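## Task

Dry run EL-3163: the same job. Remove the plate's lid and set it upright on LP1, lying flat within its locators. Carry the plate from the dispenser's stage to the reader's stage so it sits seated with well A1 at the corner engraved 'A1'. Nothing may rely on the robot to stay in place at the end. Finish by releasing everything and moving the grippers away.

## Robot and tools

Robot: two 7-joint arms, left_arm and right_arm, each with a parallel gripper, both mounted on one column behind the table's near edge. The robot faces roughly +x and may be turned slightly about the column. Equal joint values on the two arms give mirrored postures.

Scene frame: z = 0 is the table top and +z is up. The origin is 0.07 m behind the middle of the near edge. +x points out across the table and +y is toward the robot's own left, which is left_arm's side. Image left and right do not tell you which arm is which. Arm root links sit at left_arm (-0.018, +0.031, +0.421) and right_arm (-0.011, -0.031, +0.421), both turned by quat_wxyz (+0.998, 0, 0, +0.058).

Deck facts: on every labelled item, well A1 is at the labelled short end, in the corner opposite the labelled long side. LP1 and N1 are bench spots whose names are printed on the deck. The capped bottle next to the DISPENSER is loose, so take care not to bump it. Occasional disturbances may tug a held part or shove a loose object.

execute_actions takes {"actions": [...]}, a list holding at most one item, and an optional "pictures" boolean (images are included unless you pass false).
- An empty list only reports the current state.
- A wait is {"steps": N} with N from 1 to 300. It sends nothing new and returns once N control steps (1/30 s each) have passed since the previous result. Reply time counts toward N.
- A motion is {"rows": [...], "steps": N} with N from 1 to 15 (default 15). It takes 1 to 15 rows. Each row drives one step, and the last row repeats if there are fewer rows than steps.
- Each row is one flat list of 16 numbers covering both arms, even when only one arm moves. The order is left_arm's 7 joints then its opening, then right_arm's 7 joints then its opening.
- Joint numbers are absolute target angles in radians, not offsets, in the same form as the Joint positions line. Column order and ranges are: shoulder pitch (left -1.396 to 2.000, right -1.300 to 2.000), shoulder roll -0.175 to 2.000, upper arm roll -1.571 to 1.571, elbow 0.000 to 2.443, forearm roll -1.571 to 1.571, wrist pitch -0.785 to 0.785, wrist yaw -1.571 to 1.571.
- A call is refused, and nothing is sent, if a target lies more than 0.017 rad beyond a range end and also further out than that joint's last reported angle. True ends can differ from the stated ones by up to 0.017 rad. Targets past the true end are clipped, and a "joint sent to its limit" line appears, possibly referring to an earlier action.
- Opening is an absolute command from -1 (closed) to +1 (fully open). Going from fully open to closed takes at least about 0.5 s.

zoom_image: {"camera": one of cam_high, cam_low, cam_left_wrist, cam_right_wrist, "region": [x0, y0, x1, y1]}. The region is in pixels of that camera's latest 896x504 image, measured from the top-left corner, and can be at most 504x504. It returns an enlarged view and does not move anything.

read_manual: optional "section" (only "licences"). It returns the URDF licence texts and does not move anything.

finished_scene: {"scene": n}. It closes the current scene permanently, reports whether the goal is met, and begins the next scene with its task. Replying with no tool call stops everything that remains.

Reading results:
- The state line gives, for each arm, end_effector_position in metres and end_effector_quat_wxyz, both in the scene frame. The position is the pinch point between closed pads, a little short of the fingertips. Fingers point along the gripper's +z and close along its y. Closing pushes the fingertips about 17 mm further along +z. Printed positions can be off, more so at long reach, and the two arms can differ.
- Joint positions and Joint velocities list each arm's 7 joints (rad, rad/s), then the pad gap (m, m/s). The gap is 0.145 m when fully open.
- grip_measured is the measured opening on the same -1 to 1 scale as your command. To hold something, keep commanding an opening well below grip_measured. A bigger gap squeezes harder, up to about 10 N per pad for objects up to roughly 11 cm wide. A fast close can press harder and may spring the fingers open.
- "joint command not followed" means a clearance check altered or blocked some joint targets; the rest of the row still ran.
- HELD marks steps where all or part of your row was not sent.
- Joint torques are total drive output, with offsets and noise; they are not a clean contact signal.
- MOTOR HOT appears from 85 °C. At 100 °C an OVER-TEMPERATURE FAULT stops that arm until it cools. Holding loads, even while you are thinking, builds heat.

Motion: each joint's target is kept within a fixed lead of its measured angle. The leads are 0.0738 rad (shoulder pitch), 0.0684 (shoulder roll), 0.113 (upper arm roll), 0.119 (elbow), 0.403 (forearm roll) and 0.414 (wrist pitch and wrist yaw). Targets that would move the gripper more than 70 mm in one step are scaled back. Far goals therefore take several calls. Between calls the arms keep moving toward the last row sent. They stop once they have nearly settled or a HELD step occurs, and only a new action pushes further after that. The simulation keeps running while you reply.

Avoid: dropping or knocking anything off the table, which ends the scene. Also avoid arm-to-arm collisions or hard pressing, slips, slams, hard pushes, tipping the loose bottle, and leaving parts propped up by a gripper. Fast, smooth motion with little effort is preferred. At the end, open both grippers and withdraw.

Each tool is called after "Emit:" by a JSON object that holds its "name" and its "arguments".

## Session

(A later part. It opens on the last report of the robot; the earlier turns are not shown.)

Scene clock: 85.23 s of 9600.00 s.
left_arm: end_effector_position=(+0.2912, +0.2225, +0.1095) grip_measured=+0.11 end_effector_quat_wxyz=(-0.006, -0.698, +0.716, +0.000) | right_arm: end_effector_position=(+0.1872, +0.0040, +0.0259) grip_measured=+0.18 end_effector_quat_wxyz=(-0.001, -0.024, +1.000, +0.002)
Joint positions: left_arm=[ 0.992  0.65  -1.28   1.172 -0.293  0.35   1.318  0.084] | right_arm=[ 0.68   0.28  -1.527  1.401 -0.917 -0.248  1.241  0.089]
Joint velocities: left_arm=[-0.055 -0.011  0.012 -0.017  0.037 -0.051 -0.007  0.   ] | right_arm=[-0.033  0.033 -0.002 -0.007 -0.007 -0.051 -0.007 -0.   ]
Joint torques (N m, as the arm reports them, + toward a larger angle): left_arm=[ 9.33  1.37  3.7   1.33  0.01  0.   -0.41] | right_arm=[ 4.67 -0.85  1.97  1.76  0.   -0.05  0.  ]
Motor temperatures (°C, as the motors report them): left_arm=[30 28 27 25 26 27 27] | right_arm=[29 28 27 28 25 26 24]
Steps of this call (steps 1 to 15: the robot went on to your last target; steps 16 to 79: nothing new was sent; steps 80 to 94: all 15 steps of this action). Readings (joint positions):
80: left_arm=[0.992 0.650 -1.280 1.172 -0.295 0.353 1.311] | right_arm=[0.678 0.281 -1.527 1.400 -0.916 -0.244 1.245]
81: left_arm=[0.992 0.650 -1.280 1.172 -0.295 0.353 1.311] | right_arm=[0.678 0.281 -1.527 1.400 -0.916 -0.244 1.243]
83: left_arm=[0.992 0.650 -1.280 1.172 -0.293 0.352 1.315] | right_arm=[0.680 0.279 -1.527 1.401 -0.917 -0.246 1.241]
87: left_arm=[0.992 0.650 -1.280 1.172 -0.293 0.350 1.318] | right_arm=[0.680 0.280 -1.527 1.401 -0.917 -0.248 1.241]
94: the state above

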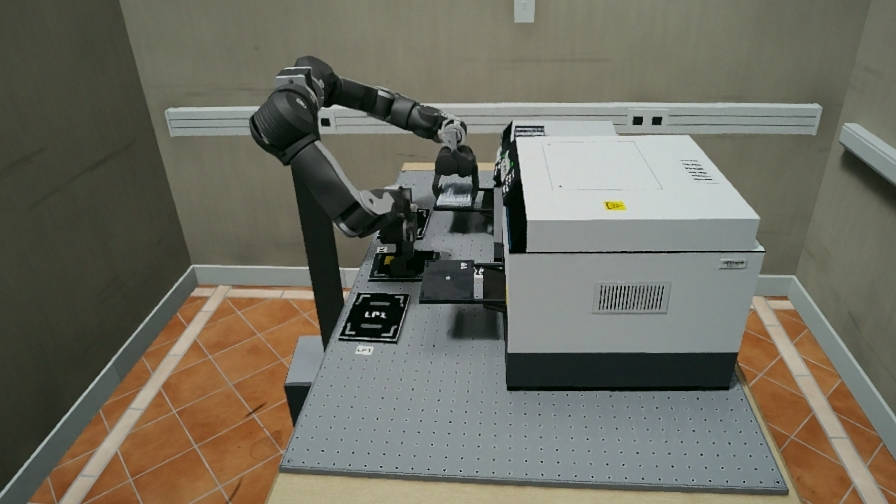

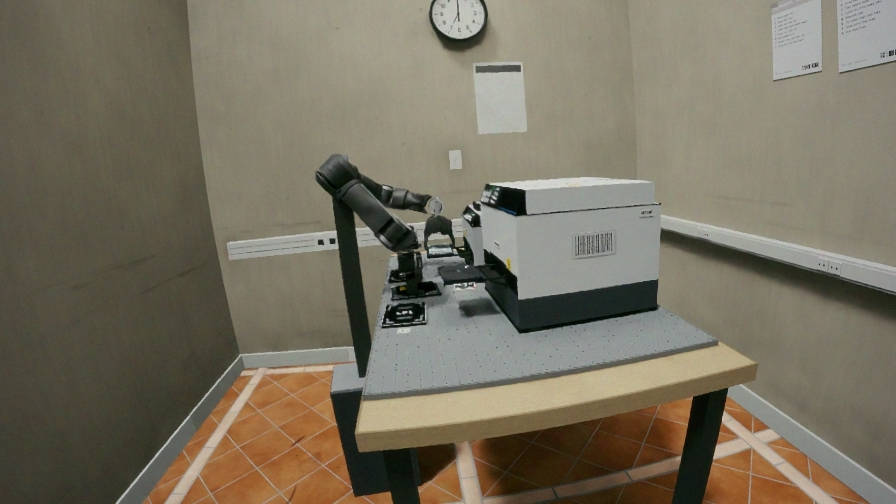

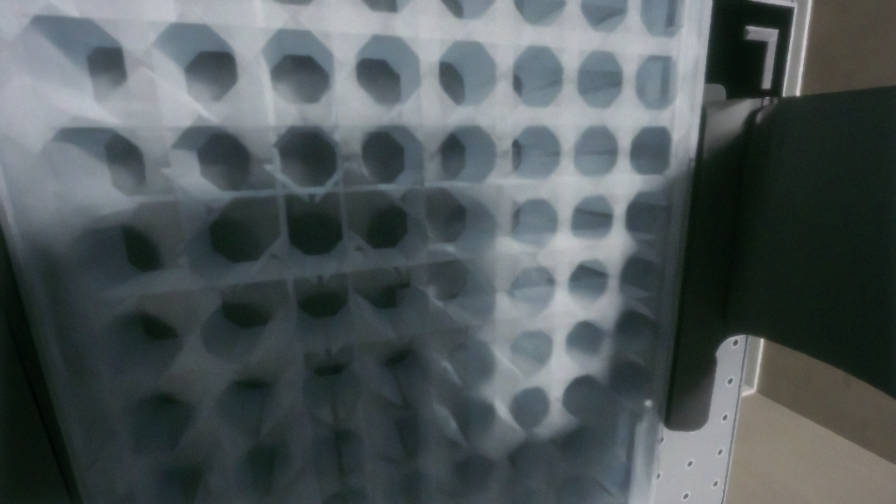

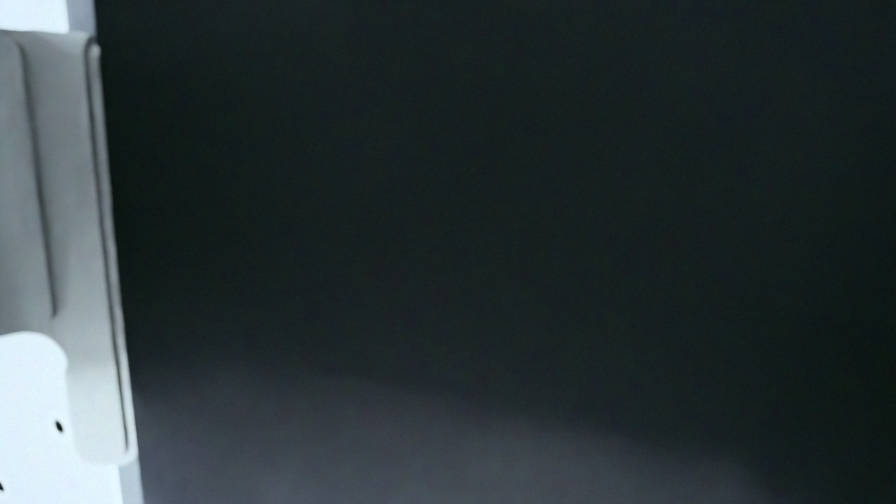

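Emit:
{"name": "execute_actions", "arguments": {"actions": [{"rows":[[0.992,0.651,-1.278,1.175,-0.296,0.351,1.32,-0.8,0.68,0.283,-1.52,1.412,-0.915,-0.247,1.255,-0.8],[0.993,0.652,-1.272,1.18,-0.301,0.353,1.327,-0.8,0.68,0.287,-1.512,1.426,-0.913,-0.247,1.27,-0.8],[0.993,0.654,-1.264,1.186,-0.307,0.356,1.336,-0.8,0.68,0.291,-1.504,1.44,-0.911,-0.247,1.285,-0.8],[0.994,0.656,-1.256,1.192,-0.312,0.359,1.346,-0.8,0.68,0.295,-1.495,1.454,-0.908,-0.247,1.3,-0.8],[0.994,0.657,-1.249,1.198,-0.318,0.362,1.355,-0.8,0.68,0.298,-1.487,1.467,-0.906,-0.247,1.315,-0.8],[0.995,0.659,-1.241,1.203,-0.323,0.364,1.365,-0.8,0.697,0.304,-1.489,1.491,-0.886,-0.236,1.331,-0.8],[0.995,0.661,-1.233,1.209,-0.329,0.367,1.374,-0.8,0.714,0.31,-1.491,1.515,-0.866,-0.225,1.347,-0.8],[0.996,0.663,-1.225,1.215,-0.334,0.37,1.384,-0.8,0.731,0.315,-1.494,1.538,-0.847,-0.214,1.363,-0.8],[0.997,0.664,-1.218,1.221,-0.34,0.373,1.393,-0.8,0.748,0.321,-1.496,1.562,-0.827,-0.203,1.379,-0.8],[0.997,0.666,-1.21,1.227,-0.345,0.376,1.403,-0.8,0.765,0.327,-1.498,1.586,-0.807,-0.192,1.395,-0.8],[0.998,0.668,-1.202,1.233,-0.35,0.379,1.412,-0.8,0.782,0.333,-1.501,1.61,-0.788,-0.181,1.411,-0.8],[0.998,0.67,-1.194,1.238,-0.356,0.381,1.422,-0.8,0.799,0.339,-1.503,1.634,-0.768,-0.17,1.427,-0.8],[0.999,0.671,-1.187,1.244,-0.361,0.384,1.431,-0.8,0.816,0.344,-1.505,1.657,-0.748,-0.159,1.443,-0.8],[0.999,0.673,-1.179,1.25,-0.367,0.387,1.441,-0.8,0.833,0.35,-1.508,1.681,-0.729,-0.148,1.459,-0.8],[1.0,0.675,-1.171,1.256,-0.372,0.39,1.45,-0.8,0.85,0.356,-1.51,1.705,-0.709,-0.137,1.474,-0.8]]}]}}

Emit:
{"name": "execute_actions", "arguments": {"actions": [{"rows":[[1.0,0.675,-1.171,1.256,-0.372,0.39,1.45,-0.8,0.843,0.39,-1.503,1.729,-0.701,-0.09,1.469,-0.8],[1.0,0.675,-1.171,1.256,-0.372,0.39,1.45,-0.8,0.837,0.423,-1.496,1.754,-0.694,-0.046,1.463,-0.8],[1.0,0.675,-1.171,1.256,-0.372,0.39,1.45,-0.8,0.83,0.457,-1.489,1.778,-0.686,0,1.458,-0.8],[1.0,0.675,-1.171,1.256,-0.372,0.39,1.45,-0.8,0.823,0.49,-1.482,1.803,-0.679,0.045,1.453,-0.8],[1.0,0.675,-1.171,1.256,-0.372,0.39,1.45,-0.8,0.817,0.524,-1.475,1.827,-0.671,0.09,1.447,-0.8],[1.0,0.675,-1.171,1.256,-0.372,0.39,1.45,-0.8,0.81,0.557,-1.468,1.852,-0.663,0.136,1.442,-0.8],[1.0,0.675,-1.171,1.256,-0.372,0.39,1.45,-0.8,0.803,0.59,-1.461,1.876,-0.656,0.18,1.437,-0.8],[1.0,0.675,-1.171,1.256,-0.372,0.39,1.45,-0.8,0.797,0.624,-1.454,1.9,-0.648,0.227,1.431,-0.8],[1.0,0.675,-1.171,1.256,-0.372,0.39,1.45,-0.8,0.79,0.658,-1.447,1.925,-0.64,0.272,1.426,-0.8],[1.0,0.675,-1.171,1.256,-0.372,0.39,1.45,-0.8,0.783,0.69,-1.44,1.95,-0.633,0.318,1.42,-0.8],[1.0,0.675,-1.171,1.256,-0.372,0.39,1.45,-0.8,0.777,0.725,-1.433,1.974,-0.625,0.363,1.415,-0.8],[1.0,0.675,-1.171,1.256,-0.372,0.39,1.45,-0.8,0.77,0.758,-1.426,2.0,-0.618,0.41,1.41,-0.8],[1.0,0.675,-1.171,1.256,-0.372,0.39,1.45,-0.8,0.763,0.792,-1.419,2.023,-0.61,0.454,1.405,-0.8],[1.0,0.675,-1.171,1.256,-0.372,0.39,1.45,-0.8,0.745,0.825,-1.4,2.048,-0.603,0.5,1.4,-0.8],[1.0,0.675,-1.171,1.256,-0.372,0.39,1.45,-0.8,0.72,0.859,-1.377,2.066,-0.59,0.545,1.384,-0.8]]}], "pictures": false}}

Emit:
{"name": "execute_actions", "arguments": {"actions": [{"rows":[[1.011,0.665,-1.187,1.279,-0.368,0.392,1.453,-0.8,0.68,0.878,-1.339,2.064,-0.58,0.56,1.367,-0.8],[1.022,0.656,-1.204,1.303,-0.364,0.393,1.456,-0.8,0.64,0.889,-1.301,2.059,-0.572,0.569,1.352,-0.8],[1.033,0.646,-1.22,1.326,-0.36,0.395,1.459,-0.8,0.6,0.9,-1.263,2.055,-0.564,0.578,1.337,-0.8],[1.045,0.636,-1.237,1.349,-0.356,0.397,1.462,-0.8,0.56,0.912,-1.225,2.05,-0.555,0.586,1.321,-0.8],[1.056,0.626,-1.253,1.372,-0.352,0.399,1.465,-0.8,0.52,0.923,-1.188,2.045,-0.547,0.595,1.306,-0.8],[1.067,0.617,-1.269,1.396,-0.348,0.4,1.468,-0.8,0.48,0.934,-1.15,2.04,-0.538,0.604,1.291,-0.8],[1.078,0.607,-1.286,1.419,-0.344,0.402,1.471,-0.8,0.44,0.945,-1.112,2.036,-0.53,0.612,1.275,-0.8],[1.089,0.597,-1.302,1.442,-0.341,0.404,1.474,-0.8,0.4,0.956,-1.074,2.031,-0.521,0.621,1.26,-0.8],[1.1,0.587,-1.319,1.465,-0.337,0.406,1.477,-0.8,0.36,0.967,-1.037,2.027,-0.513,0.63,1.245,-0.8],[1.111,0.578,-1.335,1.489,-0.333,0.407,1.48,-0.8,0.32,0.978,-1.0,2.022,-0.505,0.639,1.23,-0.8],[1.122,0.568,-1.351,1.512,-0.329,0.409,1.483,-0.8,0.28,0.989,-0.961,2.017,-0.496,0.647,1.214,-0.8],[1.134,0.558,-1.368,1.535,-0.325,0.411,1.486,-0.8,0.24,1.0,-0.923,2.013,-0.488,0.656,1.199,-0.8],[1.145,0.548,-1.384,1.558,-0.321,0.413,1.489,-0.8,0.2,1.012,-0.885,2.008,-0.479,0.665,1.184,-0.8],[1.156,0.539,-1.4,1.582,-0.317,0.414,1.492,-0.8,0.16,1.023,-0.848,2.003,-0.471,0.673,1.168,-0.8],[1.167,0.529,-1.417,1.605,-0.313,0.416,1.494,-0.8,0.12,1.034,-0.81,1.999,-0.463,0.682,1.153,-0.8]]}], "pictures": false}}

Emit:
{"name": "execute_actions", "arguments": {"actions": [{"rows":[[1.172,0.517,-1.432,1.624,-0.314,0.408,1.497,-0.8,0.08,1.045,-0.772,1.994,-0.454,0.691,1.138,-0.8],[1.176,0.506,-1.446,1.643,-0.315,0.4,1.5,-0.8,0.04,1.056,-0.734,1.989,-0.446,0.7,1.122,-0.8],[1.181,0.495,-1.461,1.662,-0.316,0.393,1.502,-0.8,0,1.067,-0.696,1.985,-0.437,0.708,1.107,-0.8],[1.186,0.483,-1.475,1.68,-0.318,0.385,1.505,-0.8,-0.03,1.075,-0.668,1.981,-0.431,0.715,1.095,-0.8],[1.19,0.472,-1.49,1.7,-0.319,0.378,1.507,-0.8,-0.06,1.084,-0.64,1.978,-0.425,0.721,1.083,-0.8],[1.195,0.46,-1.505,1.72,-0.32,0.37,1.51,-0.8,-0.08,1.089,-0.62,1.975,-0.42,0.727,1.073,-0.8],[1.189,0.445,-1.512,1.725,-0.333,0.35,1.511,-0.8,-0.1,1.095,-0.602,1.973,-0.416,0.732,1.064,-0.8],[1.183,0.43,-1.52,1.73,-0.346,0.33,1.512,-0.8,-0.1,1.095,-0.602,1.973,-0.416,0.732,1.064,-0.8],[1.176,0.414,-1.527,1.734,-0.359,0.312,1.513,-0.8,-0.1,1.095,-0.602,1.973,-0.416,0.732,1.064,-0.8],[1.17,0.399,-1.535,1.739,-0.372,0.293,1.514,-0.8,-0.1,1.095,-0.602,1.973,-0.416,0.732,1.064,-0.8]]}]}}

Scene clock: 103.23 s of 9600.00 s.
left_arm: end_effector_position=(+0.2938, +0.2215, +0.1377) grip_measured=+0.10 end_effector_quat_wxyz=(-0.001, -0.702, +0.713, -0.004) | right_arm: end_effector_position=(+0.1905, +0.0060, +0.0985) grip_measured=+0.16 end_effector_quat_wxyz=(+0.008, -0.030, +0.999, +0.008)
Joint positions: left_arm=[ 0.998  0.673 -1.176  1.254 -0.364  0.384  1.433  0.083] | right_arm=[ 0.845  0.355 -1.508  1.699 -0.733 -0.153  1.449  0.088]
Joint velocities: left_arm=[-0.011  0.033  0.173  0.149 -0.168  0.125  0.227 -0.   ] | right_arm=[ 0.385  0.099  0.007  0.672  0.623  0.212  0.388 -0.   ]
Joint torques (N m, as the arm reports them, + toward a larger angle): left_arm=[10.26  2.11  5.38  1.88 -0.06  0.1   0.1 ] | right_arm=[ 4.96 -0.91  2.38  1.87  0.    0.04  0.06]
Motor temperatures (°C, as the motors report them): left_arm=[31 28 27 25 26 27 27] | right_arm=[29 28 27 28 25 26 24]
Steps of this call (steps 1 to 15: the robot went on to your last target; steps 16 to 90: nothing new was sent; then 14.50 s passed at rest; steps 91 to 105: all 15 steps of this action). Readings (joint positions):
91: left_arm=[0.992 0.651 -1.280 1.174 -0.294 0.350 1.319] | right_arm=[0.680 0.281 -1.525 1.406 -0.917 -0.248 1.247]
92: left_arm=[0.992 0.651 -1.279 1.177 -0.297 0.350 1.321] | right_arm=[0.679 0.286 -1.519 1.418 -0.916 -0.248 1.255]
94: left_arm=[0.992 0.655 -1.263 1.190 -0.306 0.353 1.334] | right_arm=[0.679 0.295 -1.500 1.448 -0.912 -0.248 1.279]
98: left_arm=[0.995 0.661 -1.230 1.213 -0.326 0.364 1.367] | right_arm=[0.724 0.315 -1.493 1.532 -0.867 -0.228 1.338]
105: the state above

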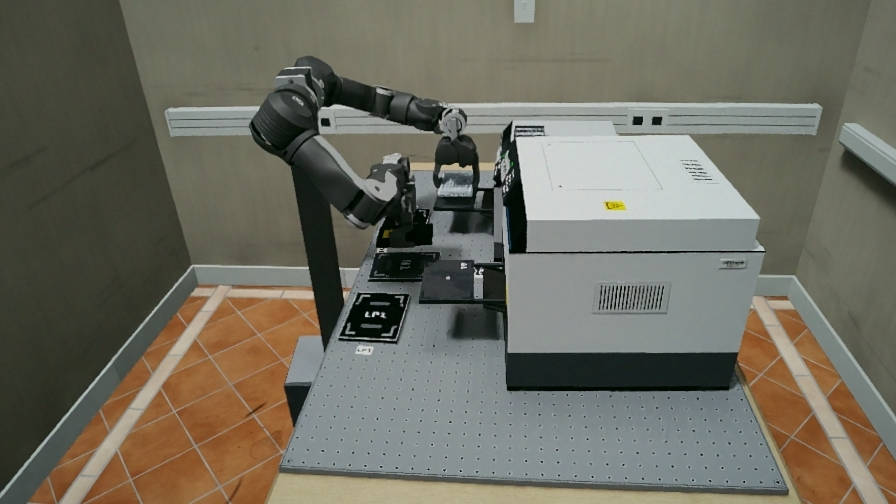

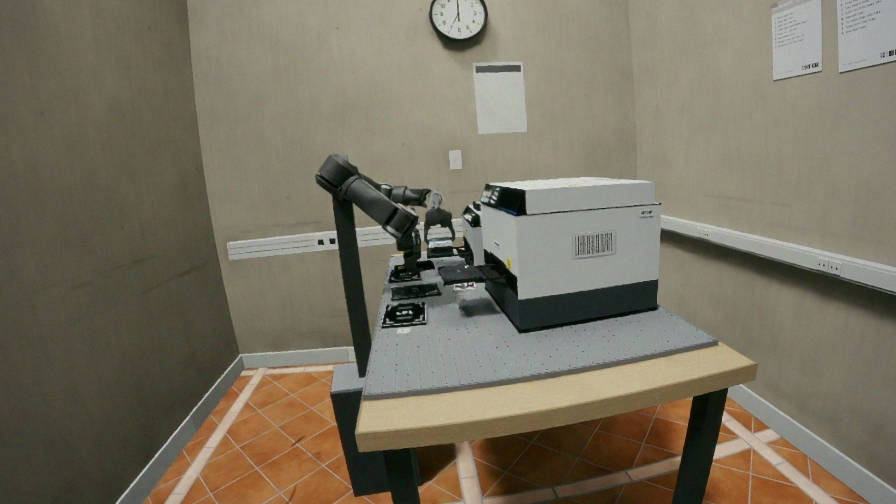

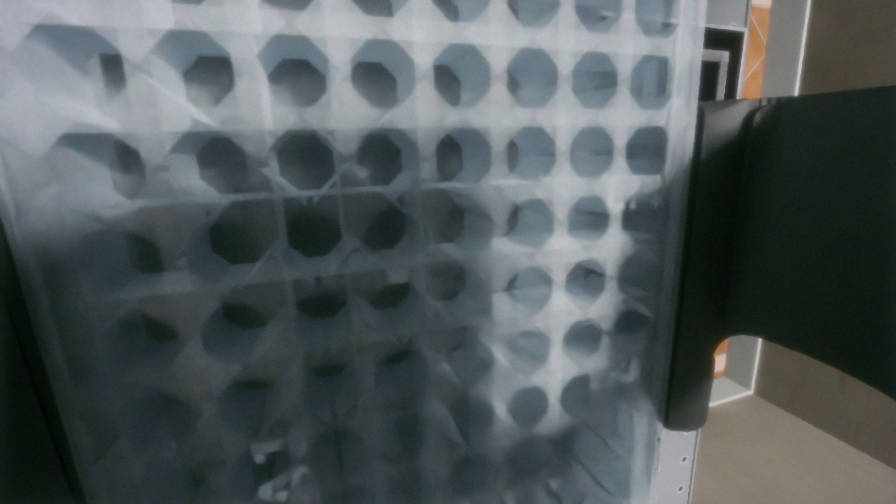

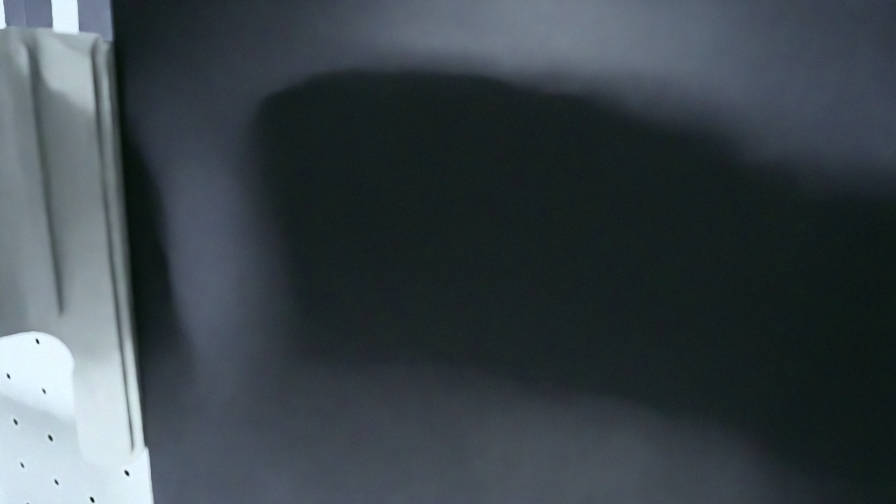

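Scene clock: 103.73 s of 9600.00 s.
left_arm: end_effector_position=(+0.2939, +0.2224, +0.1397) grip_measured=+0.10 end_effector_quat_wxyz=(-0.001, -0.703, +0.711, -0.002) | right_arm: end_effector_position=(+0.1688, -0.0995, +0.1174) grip_measured=+0.16 end_effector_quat_wxyz=(-0.008, +0.364, +0.931, +0.000)
Joint positions: left_arm=[ 1.001  0.674 -1.173  1.256 -0.37   0.387  1.444  0.083] | right_arm=[ 0.723  0.856 -1.38   2.063 -0.604  0.488  1.401  0.088]
Joint velocities: left_arm=[ 0.011 -0.077  0.007 -0.002 -0.022 -0.022 -0.022 -0.   ] | right_arm=[-0.56   0.868  0.462  0.481  0.242  1.048 -0.139 -0.   ]
Joint torques (N m, as the arm reports them, + toward a larger angle): left_arm=[ 9.5   2.08  4.96  1.71 -0.02  0.09  0.15] | right_arm=[ 4.72  0.06  1.87  1.33  0.    0.04 -0.15]
Motor temperatures (°C, as the motors report them): left_arm=[31 28 27 25 26 27 27] | right_arm=[29 28 27 28 25 26 24]
Steps of this call (steps 1 to 15: all 15 steps of this action). Readings (joint positions):
1: left_arm=[1.000 0.674 -1.173 1.256 -0.367 0.385 1.438] | right_arm=[0.851 0.372 -1.501 1.728 -0.719 -0.127 1.453]
2: left_arm=[1.001 0.674 -1.173 1.256 -0.369 0.386 1.441] | right_arm=[0.845 0.408 -1.494 1.757 -0.707 -0.092 1.453]
4: left_arm=[1.001 0.674 -1.173 1.256 -0.370 0.387 1.443] | right_arm=[0.821 0.496 -1.489 1.793 -0.690 -0.009 1.454]
8: left_arm=[1.001 0.674 -1.173 1.256 -0.370 0.387 1.444] | right_arm=[0.800 0.618 -1.457 1.897 -0.659 0.169 1.441]
15: the state above

Scene clock: 104.23 s of 9600.00 s.
left_arm: end_effector_position=(+0.2622, +0.1050, +0.1745) grip_measured=+0.10 end_effector_quat_wxyz=(+0.005, -0.499, +0.866, -0.021) | right_arm: end_effector_position=(+0.1573, -0.1635, +0.0858) grip_measured=+0.16 end_effector_quat_wxyz=(-0.034, +0.633, +0.773, +0.012)
Joint positions: left_arm=[ 1.166  0.529 -1.41   1.603 -0.319  0.411  1.484  0.083] | right_arm=[ 0.121  1.031 -0.816  2.001 -0.475  0.669  1.177  0.088]
Joint velocities: left_arm=[ 0.187 -0.253 -0.393  0.579  0.139  0.022  0.154 -0.   ] | right_arm=[-0.802  0.275  0.696 -0.129  0.095  0.242 -0.359 -0.   ]
Joint torques (N m, as the arm reports them, + toward a larger angle): left_arm=[ 8.64  1.15  4.27  0.72 -0.05  0.12  0.05] | right_arm=[ 4.62  3.45  1.53  1.8   0.2  -0.04 -0.16]
Motor temperatures (°C, as the motors report them): left_arm=[31 28 27 25 26 27 27] | right_arm=[29 28 27 28 25 26 24]
Steps of this call (steps 1 to 15: all 15 steps of this action). Readings (joint positions):
1: left_arm=[1.005 0.675 -1.181 1.267 -0.372 0.388 1.445] | right_arm=[0.683 0.881 -1.343 2.069 -0.592 0.520 1.390]
2: left_arm=[1.016 0.672 -1.198 1.291 -0.372 0.389 1.447] | right_arm=[0.640 0.894 -1.306 2.061 -0.584 0.542 1.377]
4: left_arm=[1.043 0.640 -1.231 1.343 -0.365 0.392 1.453] | right_arm=[0.559 0.906 -1.232 2.053 -0.566 0.569 1.346]
8: left_arm=[1.088 0.598 -1.296 1.439 -0.345 0.398 1.463] | right_arm=[0.400 0.955 -1.080 2.033 -0.533 0.607 1.284]
15: the state above

Scene clock: 104.73 s of 9600.00 s.
left_arm: end_effector_position=(+0.2179, +0.0566, +0.1658) grip_measured=+0.10 end_effector_quat_wxyz=(+0.002, -0.315, +0.949, -0.002) | right_arm: end_effector_position=(+0.1563, -0.2056, +0.0791) grip_measured=+0.16 end_effector_quat_wxyz=(-0.000, +0.707, +0.708, -0.001)
Joint positions: left_arm=[ 1.169  0.401 -1.534  1.74  -0.37   0.297  1.508  0.083] | right_arm=[-0.102  1.095 -0.604  1.973 -0.418  0.729  1.07   0.088]
Joint velocities: left_arm=[ 0.011 -0.011  0.002 -0.007  0.037 -0.095 -0.022 -0.   ] | right_arm=[-0.055 -0.055 -0.007 -0.007  0.037 -0.11  -0.051  0.   ]
Joint torques (N m, as the arm reports them, + toward a larger angle): left_arm=[ 8.74 -0.04  4.61  1.57 -0.01 -0.09  0.11] | right_arm=[ 2.16  4.1   2.76  1.87  0.09 -0.01 -0.13]
Motor temperatures (°C, as the motors report them): left_arm=[31 28 27 25 26 27 27] | right_arm=[29 28 27 28 25 26 24]
Steps of this call (steps 1 to 15: all 15 steps of this action). Readings (joint positions):
1: left_arm=[1.173 0.520 -1.424 1.622 -0.317 0.411 1.487] | right_arm=[0.080 1.041 -0.778 1.997 -0.466 0.678 1.162]
2: left_arm=[1.176 0.509 -1.438 1.639 -0.316 0.408 1.490] | right_arm=[0.040 1.052 -0.740 1.992 -0.457 0.686 1.147]
4: left_arm=[1.182 0.485 -1.469 1.677 -0.317 0.396 1.495] | right_arm=[-0.031 1.074 -0.673 1.983 -0.442 0.703 1.118]
8: left_arm=[1.190 0.429 -1.513 1.730 -0.332 0.353 1.505] | right_arm=[-0.102 1.095 -0.604 1.973 -0.422 0.726 1.077]
15: the state above

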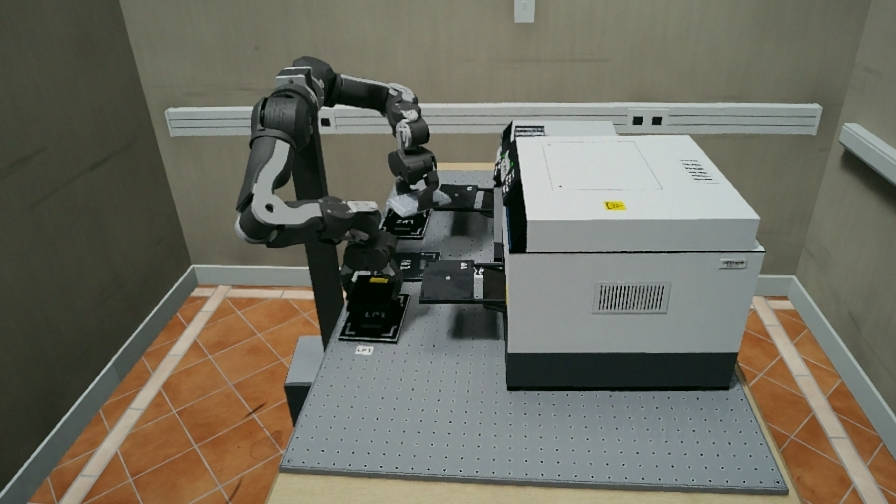

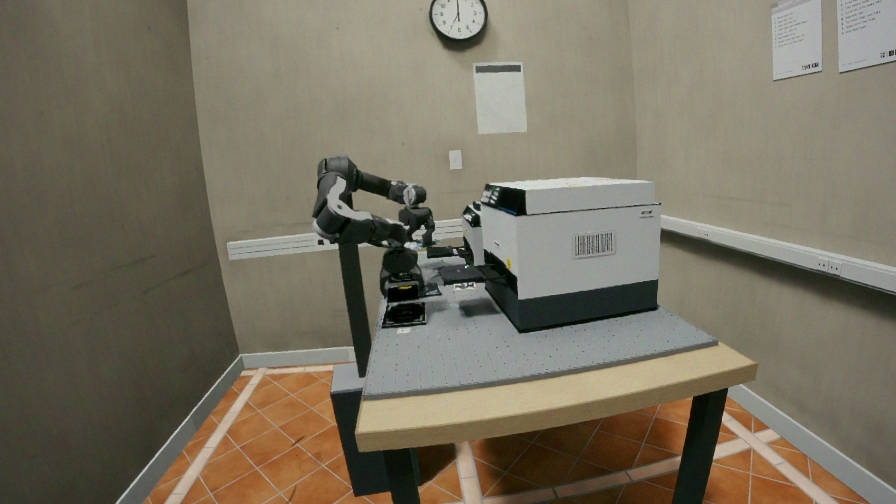

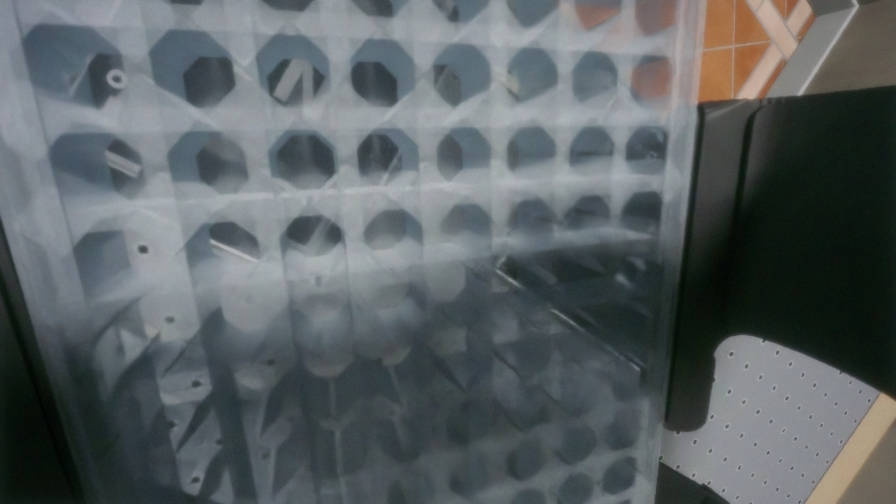

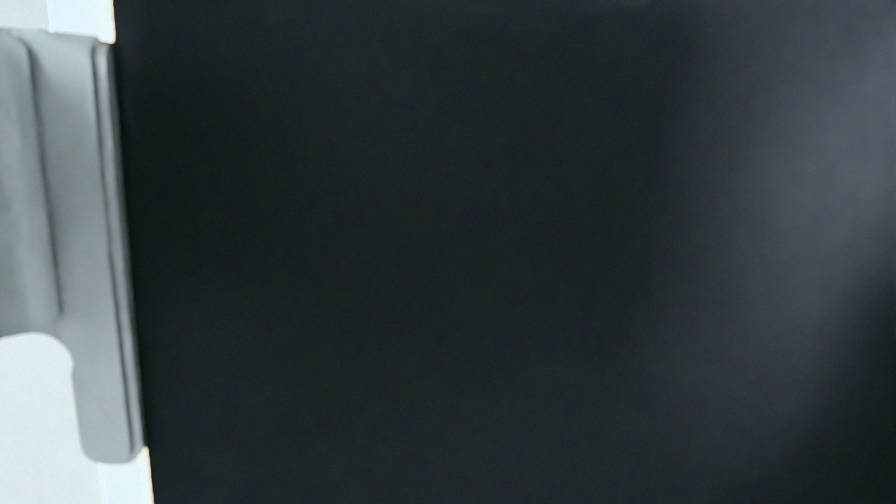

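Emit:
{"name": "execute_actions", "arguments": {"actions": [{"rows":[[1.149,0.384,-1.534,1.728,-0.396,0.258,1.513,-0.8,-0.107,1.08,-0.594,1.961,-0.431,0.72,1.073,-0.8],[1.127,0.369,-1.532,1.717,-0.419,0.223,1.512,-0.8,-0.113,1.065,-0.585,1.95,-0.447,0.71,1.077,-0.8],[1.106,0.354,-1.531,1.706,-0.443,0.187,1.511,-0.8,-0.12,1.05,-0.577,1.938,-0.462,0.7,1.08,-0.8],[1.085,0.339,-1.53,1.696,-0.467,0.152,1.51,-0.8,-0.127,1.035,-0.568,1.926,-0.477,0.69,1.084,-0.8],[1.063,0.324,-1.528,1.685,-0.49,0.117,1.509,-0.8,-0.133,1.02,-0.56,1.915,-0.493,0.68,1.088,-0.8],[1.042,0.309,-1.527,1.674,-0.514,0.082,1.508,-0.8,-0.14,1.005,-0.552,1.903,-0.508,0.67,1.092,-0.8],[1.021,0.294,-1.526,1.663,-0.538,0.047,1.507,-0.8,-0.147,0.99,-0.543,1.891,-0.523,0.66,1.095,-0.8],[0.999,0.278,-1.524,1.652,-0.561,0.011,1.506,-0.8,-0.153,0.975,-0.535,1.88,-0.539,0.65,1.099,-0.8],[0.978,0.263,-1.523,1.641,-0.585,-0.024,1.505,-0.8,-0.16,0.96,-0.526,1.868,-0.554,0.64,1.103,-0.8],[0.957,0.248,-1.522,1.63,-0.609,-0.059,1.504,-0.8,-0.167,0.945,-0.518,1.856,-0.569,0.63,1.106,-0.8],[0.935,0.233,-1.52,1.619,-0.632,-0.094,1.503,-0.8,-0.173,0.93,-0.51,1.845,-0.585,0.62,1.11,-0.8],[0.914,0.218,-1.519,1.609,-0.656,-0.13,1.502,-0.8,-0.18,0.915,-0.501,1.833,-0.6,0.61,1.114,-0.8],[0.893,0.203,-1.518,1.598,-0.68,-0.165,1.501,-0.8,-0.187,0.9,-0.493,1.821,-0.615,0.6,1.118,-0.8],[0.871,0.188,-1.516,1.587,-0.703,-0.2,1.5,-0.8,-0.193,0.885,-0.484,1.81,-0.631,0.59,1.121,-0.8],[0.85,0.173,-1.515,1.576,-0.727,-0.235,1.5,-0.8,-0.2,0.87,-0.476,1.798,-0.646,0.58,1.125,-0.8]]}], "pictures": false}}

Emit:
{"name": "execute_actions", "arguments": {"actions": [{"rows":[[0.834,0.169,-1.511,1.556,-0.747,-0.247,1.486,-0.8,-0.2,0.866,-0.476,1.793,-0.649,0.577,1.115,-0.8],[0.818,0.164,-1.506,1.536,-0.767,-0.258,1.472,-0.8,-0.2,0.862,-0.475,1.788,-0.651,0.574,1.112,-0.8],[0.802,0.16,-1.502,1.516,-0.788,-0.27,1.458,-0.8,-0.2,0.858,-0.475,1.783,-0.654,0.571,1.111,-0.8],[0.787,0.156,-1.497,1.496,-0.808,-0.281,1.445,-0.8,-0.2,0.854,-0.474,1.778,-0.657,0.568,1.109,-0.8],[0.771,0.151,-1.493,1.476,-0.828,-0.293,1.431,-0.8,-0.2,0.851,-0.474,1.774,-0.659,0.565,1.108,-0.8],[0.755,0.147,-1.488,1.456,-0.848,-0.304,1.417,-0.8,-0.2,0.851,-0.474,1.774,-0.659,0.565,1.108,-0.8],[0.739,0.143,-1.484,1.437,-0.868,-0.316,1.403,-0.8,-0.2,0.851,-0.474,1.774,-0.659,0.565,1.108,-0.8],[0.723,0.138,-1.48,1.417,-0.888,-0.328,1.39,-0.8,-0.2,0.851,-0.474,1.774,-0.659,0.565,1.108,-0.8],[0.707,0.134,-1.475,1.397,-0.909,-0.339,1.376,-0.8,-0.2,0.851,-0.474,1.774,-0.659,0.565,1.108,-0.8],[0.692,0.13,-1.471,1.377,-0.929,-0.351,1.362,-0.8,-0.2,0.851,-0.474,1.774,-0.659,0.565,1.108,-0.8],[0.676,0.125,-1.466,1.357,-0.949,-0.362,1.349,-0.8,-0.2,0.851,-0.474,1.774,-0.659,0.565,1.108,-0.8],[0.668,0.123,-1.464,1.347,-0.959,-0.368,1.343,-0.8,-0.2,0.851,-0.474,1.774,-0.659,0.565,1.108,-0.8],[0.66,0.121,-1.462,1.337,-0.969,-0.374,1.339,-0.8,-0.2,0.851,-0.474,1.774,-0.659,0.565,1.108,-0.8]]}], "pictures": false}}

Emit:
{"name": "execute_actions", "arguments": {"actions": [{"steps":6}]}}

Emit:
{"name": "zoom_image", "arguments": {"camera": "cam_high", "region": [320,230,460,360]}}

Scene clock: 113.53 s of 9600.00 s.
left_arm: end_effector_position=(+0.1833, +0.0015, +0.1005) grip_measured=+0.10 end_effector_quat_wxyz=(-0.010, -0.044, +0.999, -0.001) | right_arm: end_effector_position=(+0.1561, -0.2030, +0.0399) grip_measured=+0.16 end_effector_quat_wxyz=(-0.005, +0.712, +0.702, +0.002)
Joint positions: left_arm=[ 0.854  0.175 -1.516  1.579 -0.699 -0.19   1.504  0.083] | right_arm=[-0.198  0.871 -0.48   1.802 -0.627  0.595  1.114  0.088]
Joint velocities: left_arm=[-0.538 -0.385 -0.007 -0.315 -0.637 -0.799 -0.081 -0.   ] | right_arm=[-0.165 -0.495  0.149 -0.335 -0.418 -0.271  0.037  0.   ]
Joint torques (N m, as the arm reports them, + toward a larger angle): left_arm=[ 7.59 -0.63  4.33  2.64  0.06 -0.12 -0.15] | right_arm=[ 1.68  4.21  2.61  2.03  0.09 -0.2   0.21]
Motor temperatures (°C, as the motors report them): left_arm=[31 28 28 25 26 27 27] | right_arm=[29 28 27 28 25 26 24]
Steps of this call (steps 1 to 15: the robot went on to your last target; steps 16 to 90: nothing new was sent; then 5.30 s passed at rest; steps 91 to 105: all 15 steps of this action). Readings (joint positions):
91: left_arm=[1.162 0.393 -1.532 1.732 -0.381 0.281 1.510] | right_arm=[-0.105 1.086 -0.598 1.967 -0.422 0.726 1.070]
92: left_arm=[1.141 0.377 -1.528 1.718 -0.401 0.257 1.511] | right_arm=[-0.110 1.068 -0.588 1.953 -0.433 0.721 1.071]
94: left_arm=[1.086 0.338 -1.529 1.699 -0.441 0.194 1.512] | right_arm=[-0.126 1.035 -0.573 1.930 -0.459 0.704 1.075]
98: left_arm=[1.006 0.282 -1.525 1.654 -0.533 0.056 1.510] | right_arm=[-0.151 0.976 -0.539 1.883 -0.520 0.665 1.089]
105: the state above

Scene clock: 114.03 s of 9600.00 s.
left_arm: end_effector_position=(+0.1847, +0.0031, +0.0385) grip_measured=+0.10 end_effector_quat_wxyz=(-0.002, -0.022, +1.000, +0.003) | right_arm: end_effector_position=(+0.1561, -0.2051, +0.0342) grip_measured=+0.16 end_effector_quat_wxyz=(-0.001, +0.707, +0.707, -0.001)
Joint positions: left_arm=[ 0.659  0.123 -1.466  1.337 -0.964 -0.369  1.348  0.083] | right_arm=[-0.201  0.851 -0.477  1.775 -0.657  0.568  1.113  0.088]
Joint velocities: left_arm=[-0.011 -0.055  0.066 -0.012 -0.095 -0.139 -0.022 -0.   ] | right_arm=[ 0.077  0.055 -0.007  0.012  0.022 -0.022  0.007 -0.   ]
Joint torques (N m, as the arm reports them, + toward a larger angle): left_arm=[ 7.02 -1.7   3.98  2.89 -0.04 -0.08 -0.22] | right_arm=[ 2.02  3.67  2.75  2.04  0.01 -0.15 -0.11]
Motor temperatures (°C, as the motors report them): left_arm=[31 28 28 25 26 27 27] | right_arm=[29 28 27 28 25 26 24]
Steps of this call (steps 1 to 15: all 15 steps of this action). Readings (joint positions):
1: left_arm=[0.835 0.163 -1.515 1.564 -0.719 -0.215 1.498] | right_arm=[-0.201 0.864 -0.479 1.794 -0.636 0.588 1.114]
2: left_arm=[0.819 0.156 -1.512 1.544 -0.738 -0.234 1.487] | right_arm=[-0.201 0.862 -0.479 1.790 -0.642 0.583 1.114]
4: left_arm=[0.791 0.156 -1.501 1.500 -0.782 -0.262 1.465] | right_arm=[-0.201 0.857 -0.478 1.781 -0.651 0.575 1.114]
8: left_arm=[0.727 0.140 -1.484 1.422 -0.864 -0.311 1.413] | right_arm=[-0.201 0.851 -0.477 1.775 -0.657 0.569 1.114]
15: the state above

Scene clock: 114.23 s of 9600.00 s.
left_arm: end_effector_position=(+0.1854, +0.0023, +0.0389) grip_measured=+0.10 end_effector_quat_wxyz=(-0.001, -0.021, +1.000, +0.001) | right_arm: end_effector_position=(+0.1561, -0.2051, +0.0342) grip_measured=+0.16 end_effector_quat_wxyz=(-0.001, +0.707, +0.707, -0.001)
Joint positions: left_arm=[ 0.659  0.122 -1.465  1.337 -0.967 -0.371  1.345  0.083] | right_arm=[-0.201  0.851 -0.477  1.775 -0.657  0.568  1.113  0.088]
Joint velocities: left_arm=[-0.033  0.011  0.017 -0.002  0.007  0.007  0.022 -0.   ] | right_arm=[ 0.011 -0.055 -0.027  0.002  0.037 -0.007 -0.007 -0.   ]
Joint torques (N m, as the arm reports them, + toward a larger angle): left_arm=[ 6.83 -1.58  3.92  2.97 -0.06 -0.1  -0.19] | right_arm=[ 2.02  3.83  2.87  1.99 -0.01 -0.2  -0.15]
Motor temperatures (°C, as the motors report them): left_arm=[31 28 28 25 26 27 27] | right_arm=[29 28 27 28 25 26 24]
Steps of this call (steps 1 to 6: the robot went on to your last target). Readings (joint positions):
1: left_arm=[0.659 0.122 -1.465 1.337 -0.966 -0.370 1.347] | right_arm=[-0.201 0.851 -0.477 1.775 -0.657 0.568 1.113]
2: left_arm=[0.659 0.122 -1.465 1.337 -0.967 -0.370 1.346] | right_arm=[-0.201 0.851 -0.477 1.775 -0.657 0.568 1.113]
4: left_arm=[0.659 0.122 -1.465 1.337 -0.967 -0.371 1.345] | right_arm=[-0.201 0.851 -0.477 1.775 -0.657 0.568 1.113]
6: the state above

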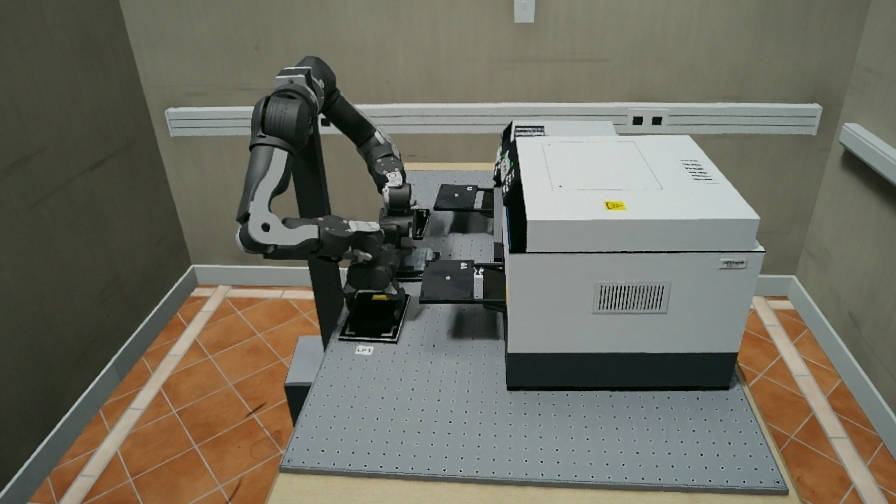

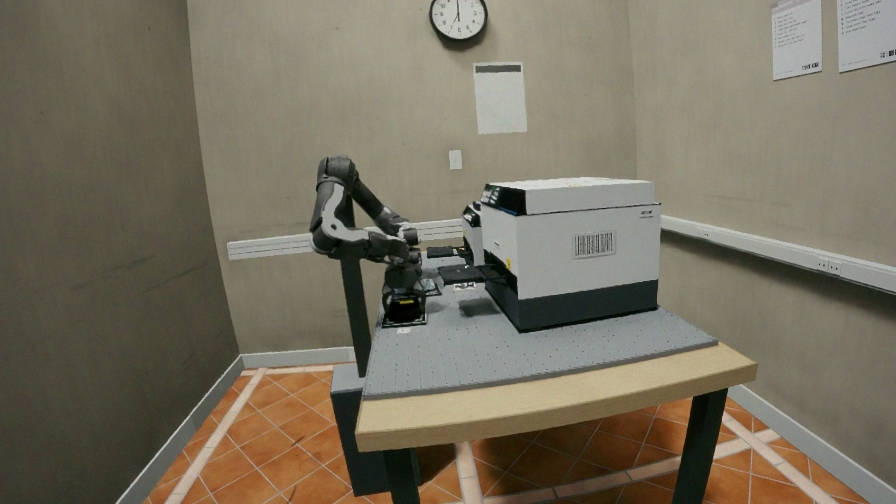

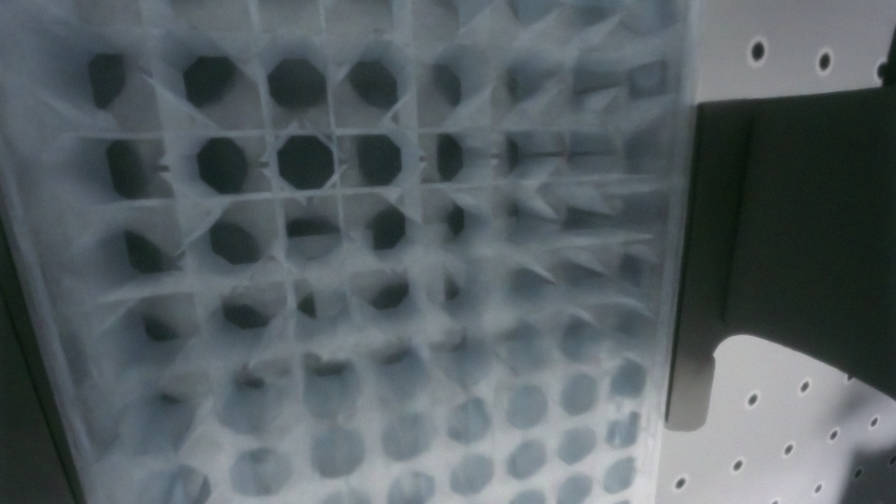

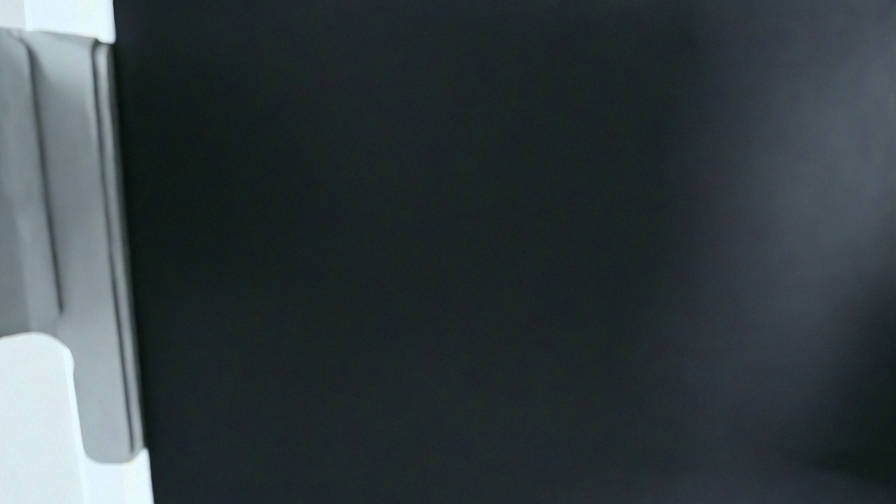

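Region (320, 230, 460, 360) of cam_high's 896x504 image, scaled by 3.600, with more detail than that image has; it fills the top 468 rows of this view, and the rest is white.

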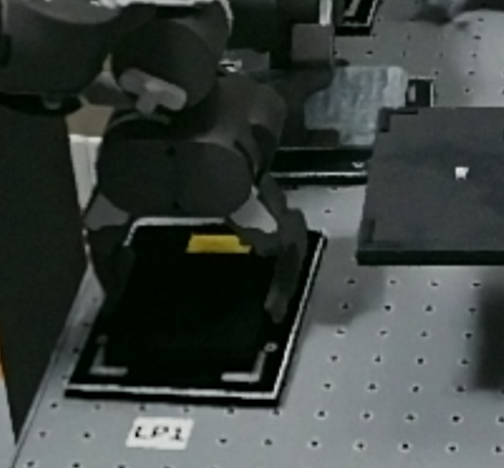

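Emit:
{"name": "execute_actions", "arguments": {"actions": [{"rows":[[0.657,0.12,-1.461,1.332,-0.974,-0.377,1.335,-0.8,-0.2,0.851,-0.474,1.774,-0.65,0.585,1.103,-0.8],[0.654,0.119,-1.461,1.326,-0.979,-0.38,1.331,-0.8,-0.2,0.851,-0.474,1.774,-0.64,0.6,1.098,-0.8],[0.651,0.117,-1.46,1.321,-0.984,-0.383,1.327,-0.8,-0.2,0.846,-0.473,1.768,-0.643,0.597,1.096,-0.8],[0.649,0.116,-1.459,1.316,-0.988,-0.385,1.324,-0.8,-0.2,0.841,-0.473,1.762,-0.646,0.592,1.094,-0.8],[0.646,0.115,-1.459,1.31,-0.993,-0.388,1.32,-0.8,-0.2,0.837,-0.472,1.756,-0.649,0.587,1.092,-0.8],[0.643,0.1135,-1.458,1.305,-0.998,-0.391,1.316,-0.8,-0.2,0.832,-0.471,1.75,-0.652,0.583,1.09,-0.8],[0.643,0.1135,-1.458,1.305,-0.998,-0.391,1.316,-0.8,-0.2,0.827,-0.47,1.745,-0.656,0.579,1.089,-0.8]],"steps":13}]}}

Emit:
{"name": "zoom_image", "arguments": {"camera": "cam_high", "region": [330,240,450,350]}}

Emit:
{"name": "zoom_image", "arguments": {"camera": "cam_low", "region": [370,265,450,335]}}

Scene clock: 119.63 s of 9600.00 s.
left_arm: end_effector_position=(+0.1861, +0.0029, +0.0326) grip_measured=+0.10 end_effector_quat_wxyz=(+0.001, -0.018, +1.000, +0.003) | right_arm: end_effector_position=(+0.1565, -0.2048, +0.0284) grip_measured=+0.16 end_effector_quat_wxyz=(-0.001, +0.720, +0.694, -0.000)
Joint positions: left_arm=[ 0.645  0.115 -1.461  1.307 -0.996 -0.388  1.323  0.083] | right_arm=[-0.201  0.827 -0.474  1.746 -0.654  0.582  1.095  0.088]
Joint velocities: left_arm=[-0.077 -0.011  0.002  0.017 -0.051  0.007  0.022  0.   ] | right_arm=[-0.011  0.033 -0.012  0.007 -0.037 -0.037 -0.066 -0.   ]
Joint torques (N m, as the arm reports them, + toward a larger angle): left_arm=[ 6.16 -1.68  3.95  2.71 -0.1  -0.08 -0.23] | right_arm=[ 1.91  3.66  2.84  2.09  0.   -0.15 -0.16]
Motor temperatures (°C, as the motors report them): left_arm=[31 28 28 25 26 27 27] | right_arm=[29 28 27 28 25 26 24]
Steps of this call (steps 1 to 15: the robot went on to your last target; steps 16 to 90: nothing new was sent; then 1.97 s passed at rest; steps 91 to 103: all 13 steps of this action). Readings (joint positions):
91: left_arm=[0.659 0.122 -1.465 1.336 -0.969 -0.372 1.344] | right_arm=[-0.201 0.851 -0.477 1.775 -0.655 0.574 1.111]
92: left_arm=[0.659 0.120 -1.464 1.331 -0.973 -0.374 1.341] | right_arm=[-0.201 0.851 -0.477 1.775 -0.649 0.584 1.108]
94: left_arm=[0.653 0.117 -1.462 1.320 -0.982 -0.379 1.334] | right_arm=[-0.201 0.843 -0.476 1.766 -0.647 0.590 1.103]
98: left_arm=[0.645 0.115 -1.461 1.307 -0.994 -0.387 1.323] | right_arm=[-0.201 0.827 -0.474 1.746 -0.653 0.584 1.096]
103: the state above

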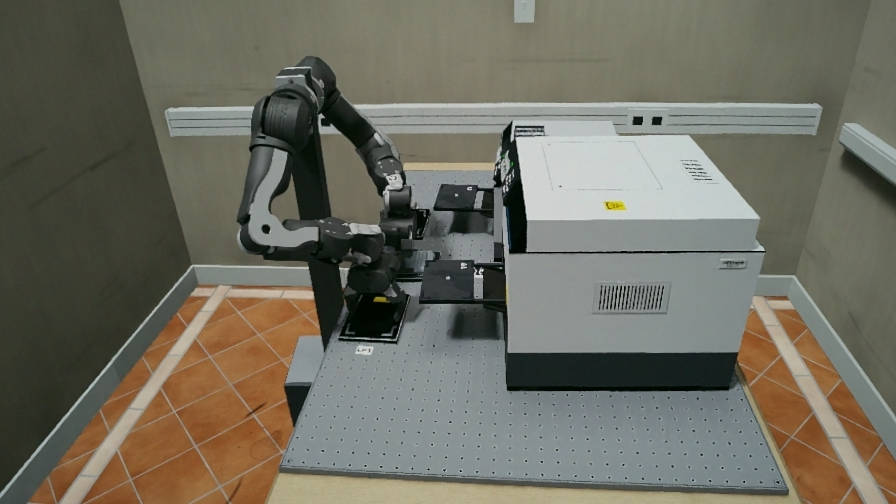

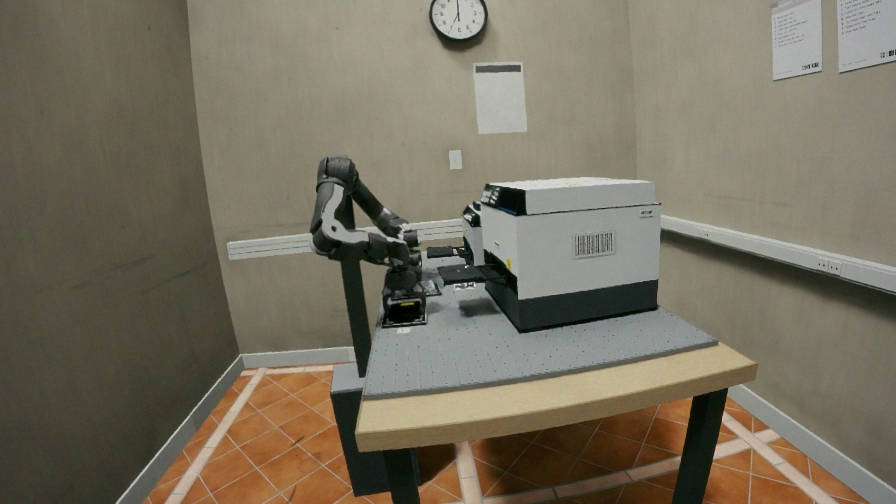

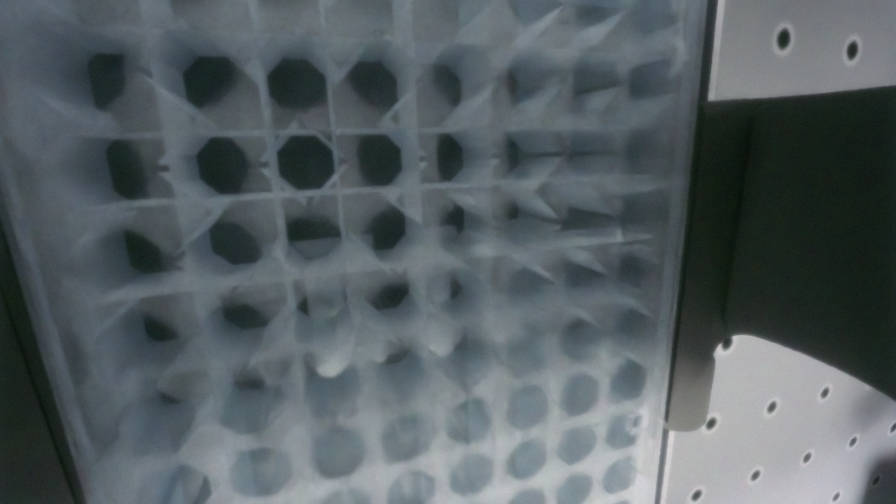

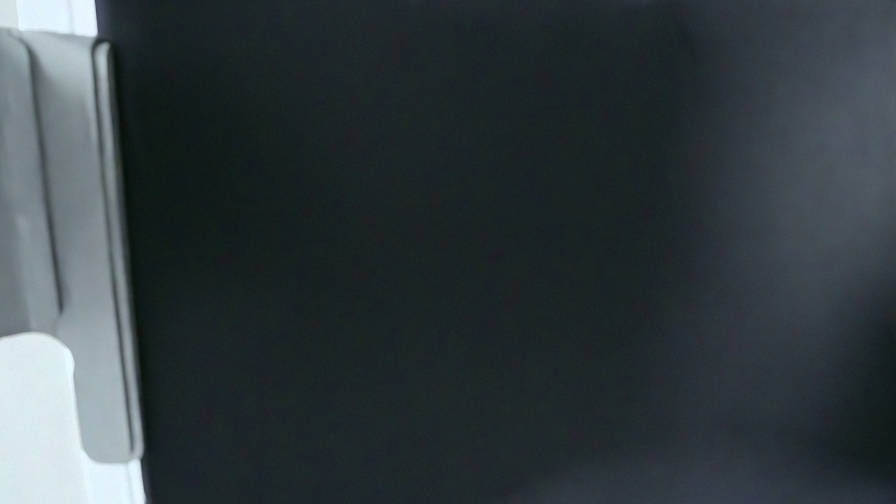

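Region (330, 240, 450, 350) of cam_high's 896x504 image, scaled by 4.200, with more detail than that image has; it fills the top 462 rows of this view, and the rest is white.

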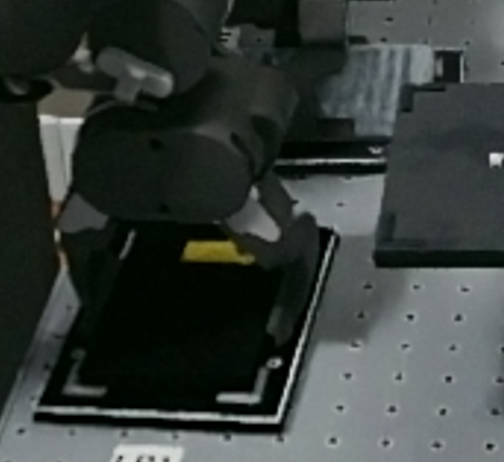

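Region (370, 265, 450, 335) of cam_low's 896x504 image, scaled by 6.300, with more detail than that image has; it fills the top 441 rows of this view, and the rest is white.

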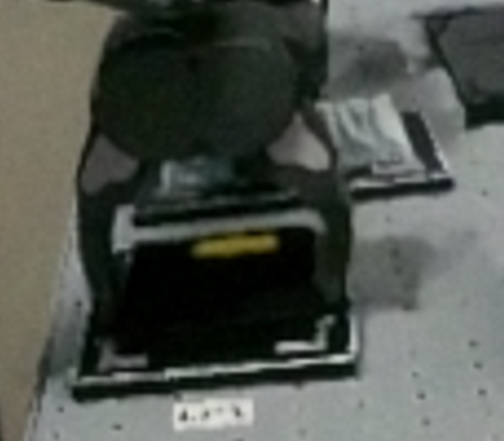

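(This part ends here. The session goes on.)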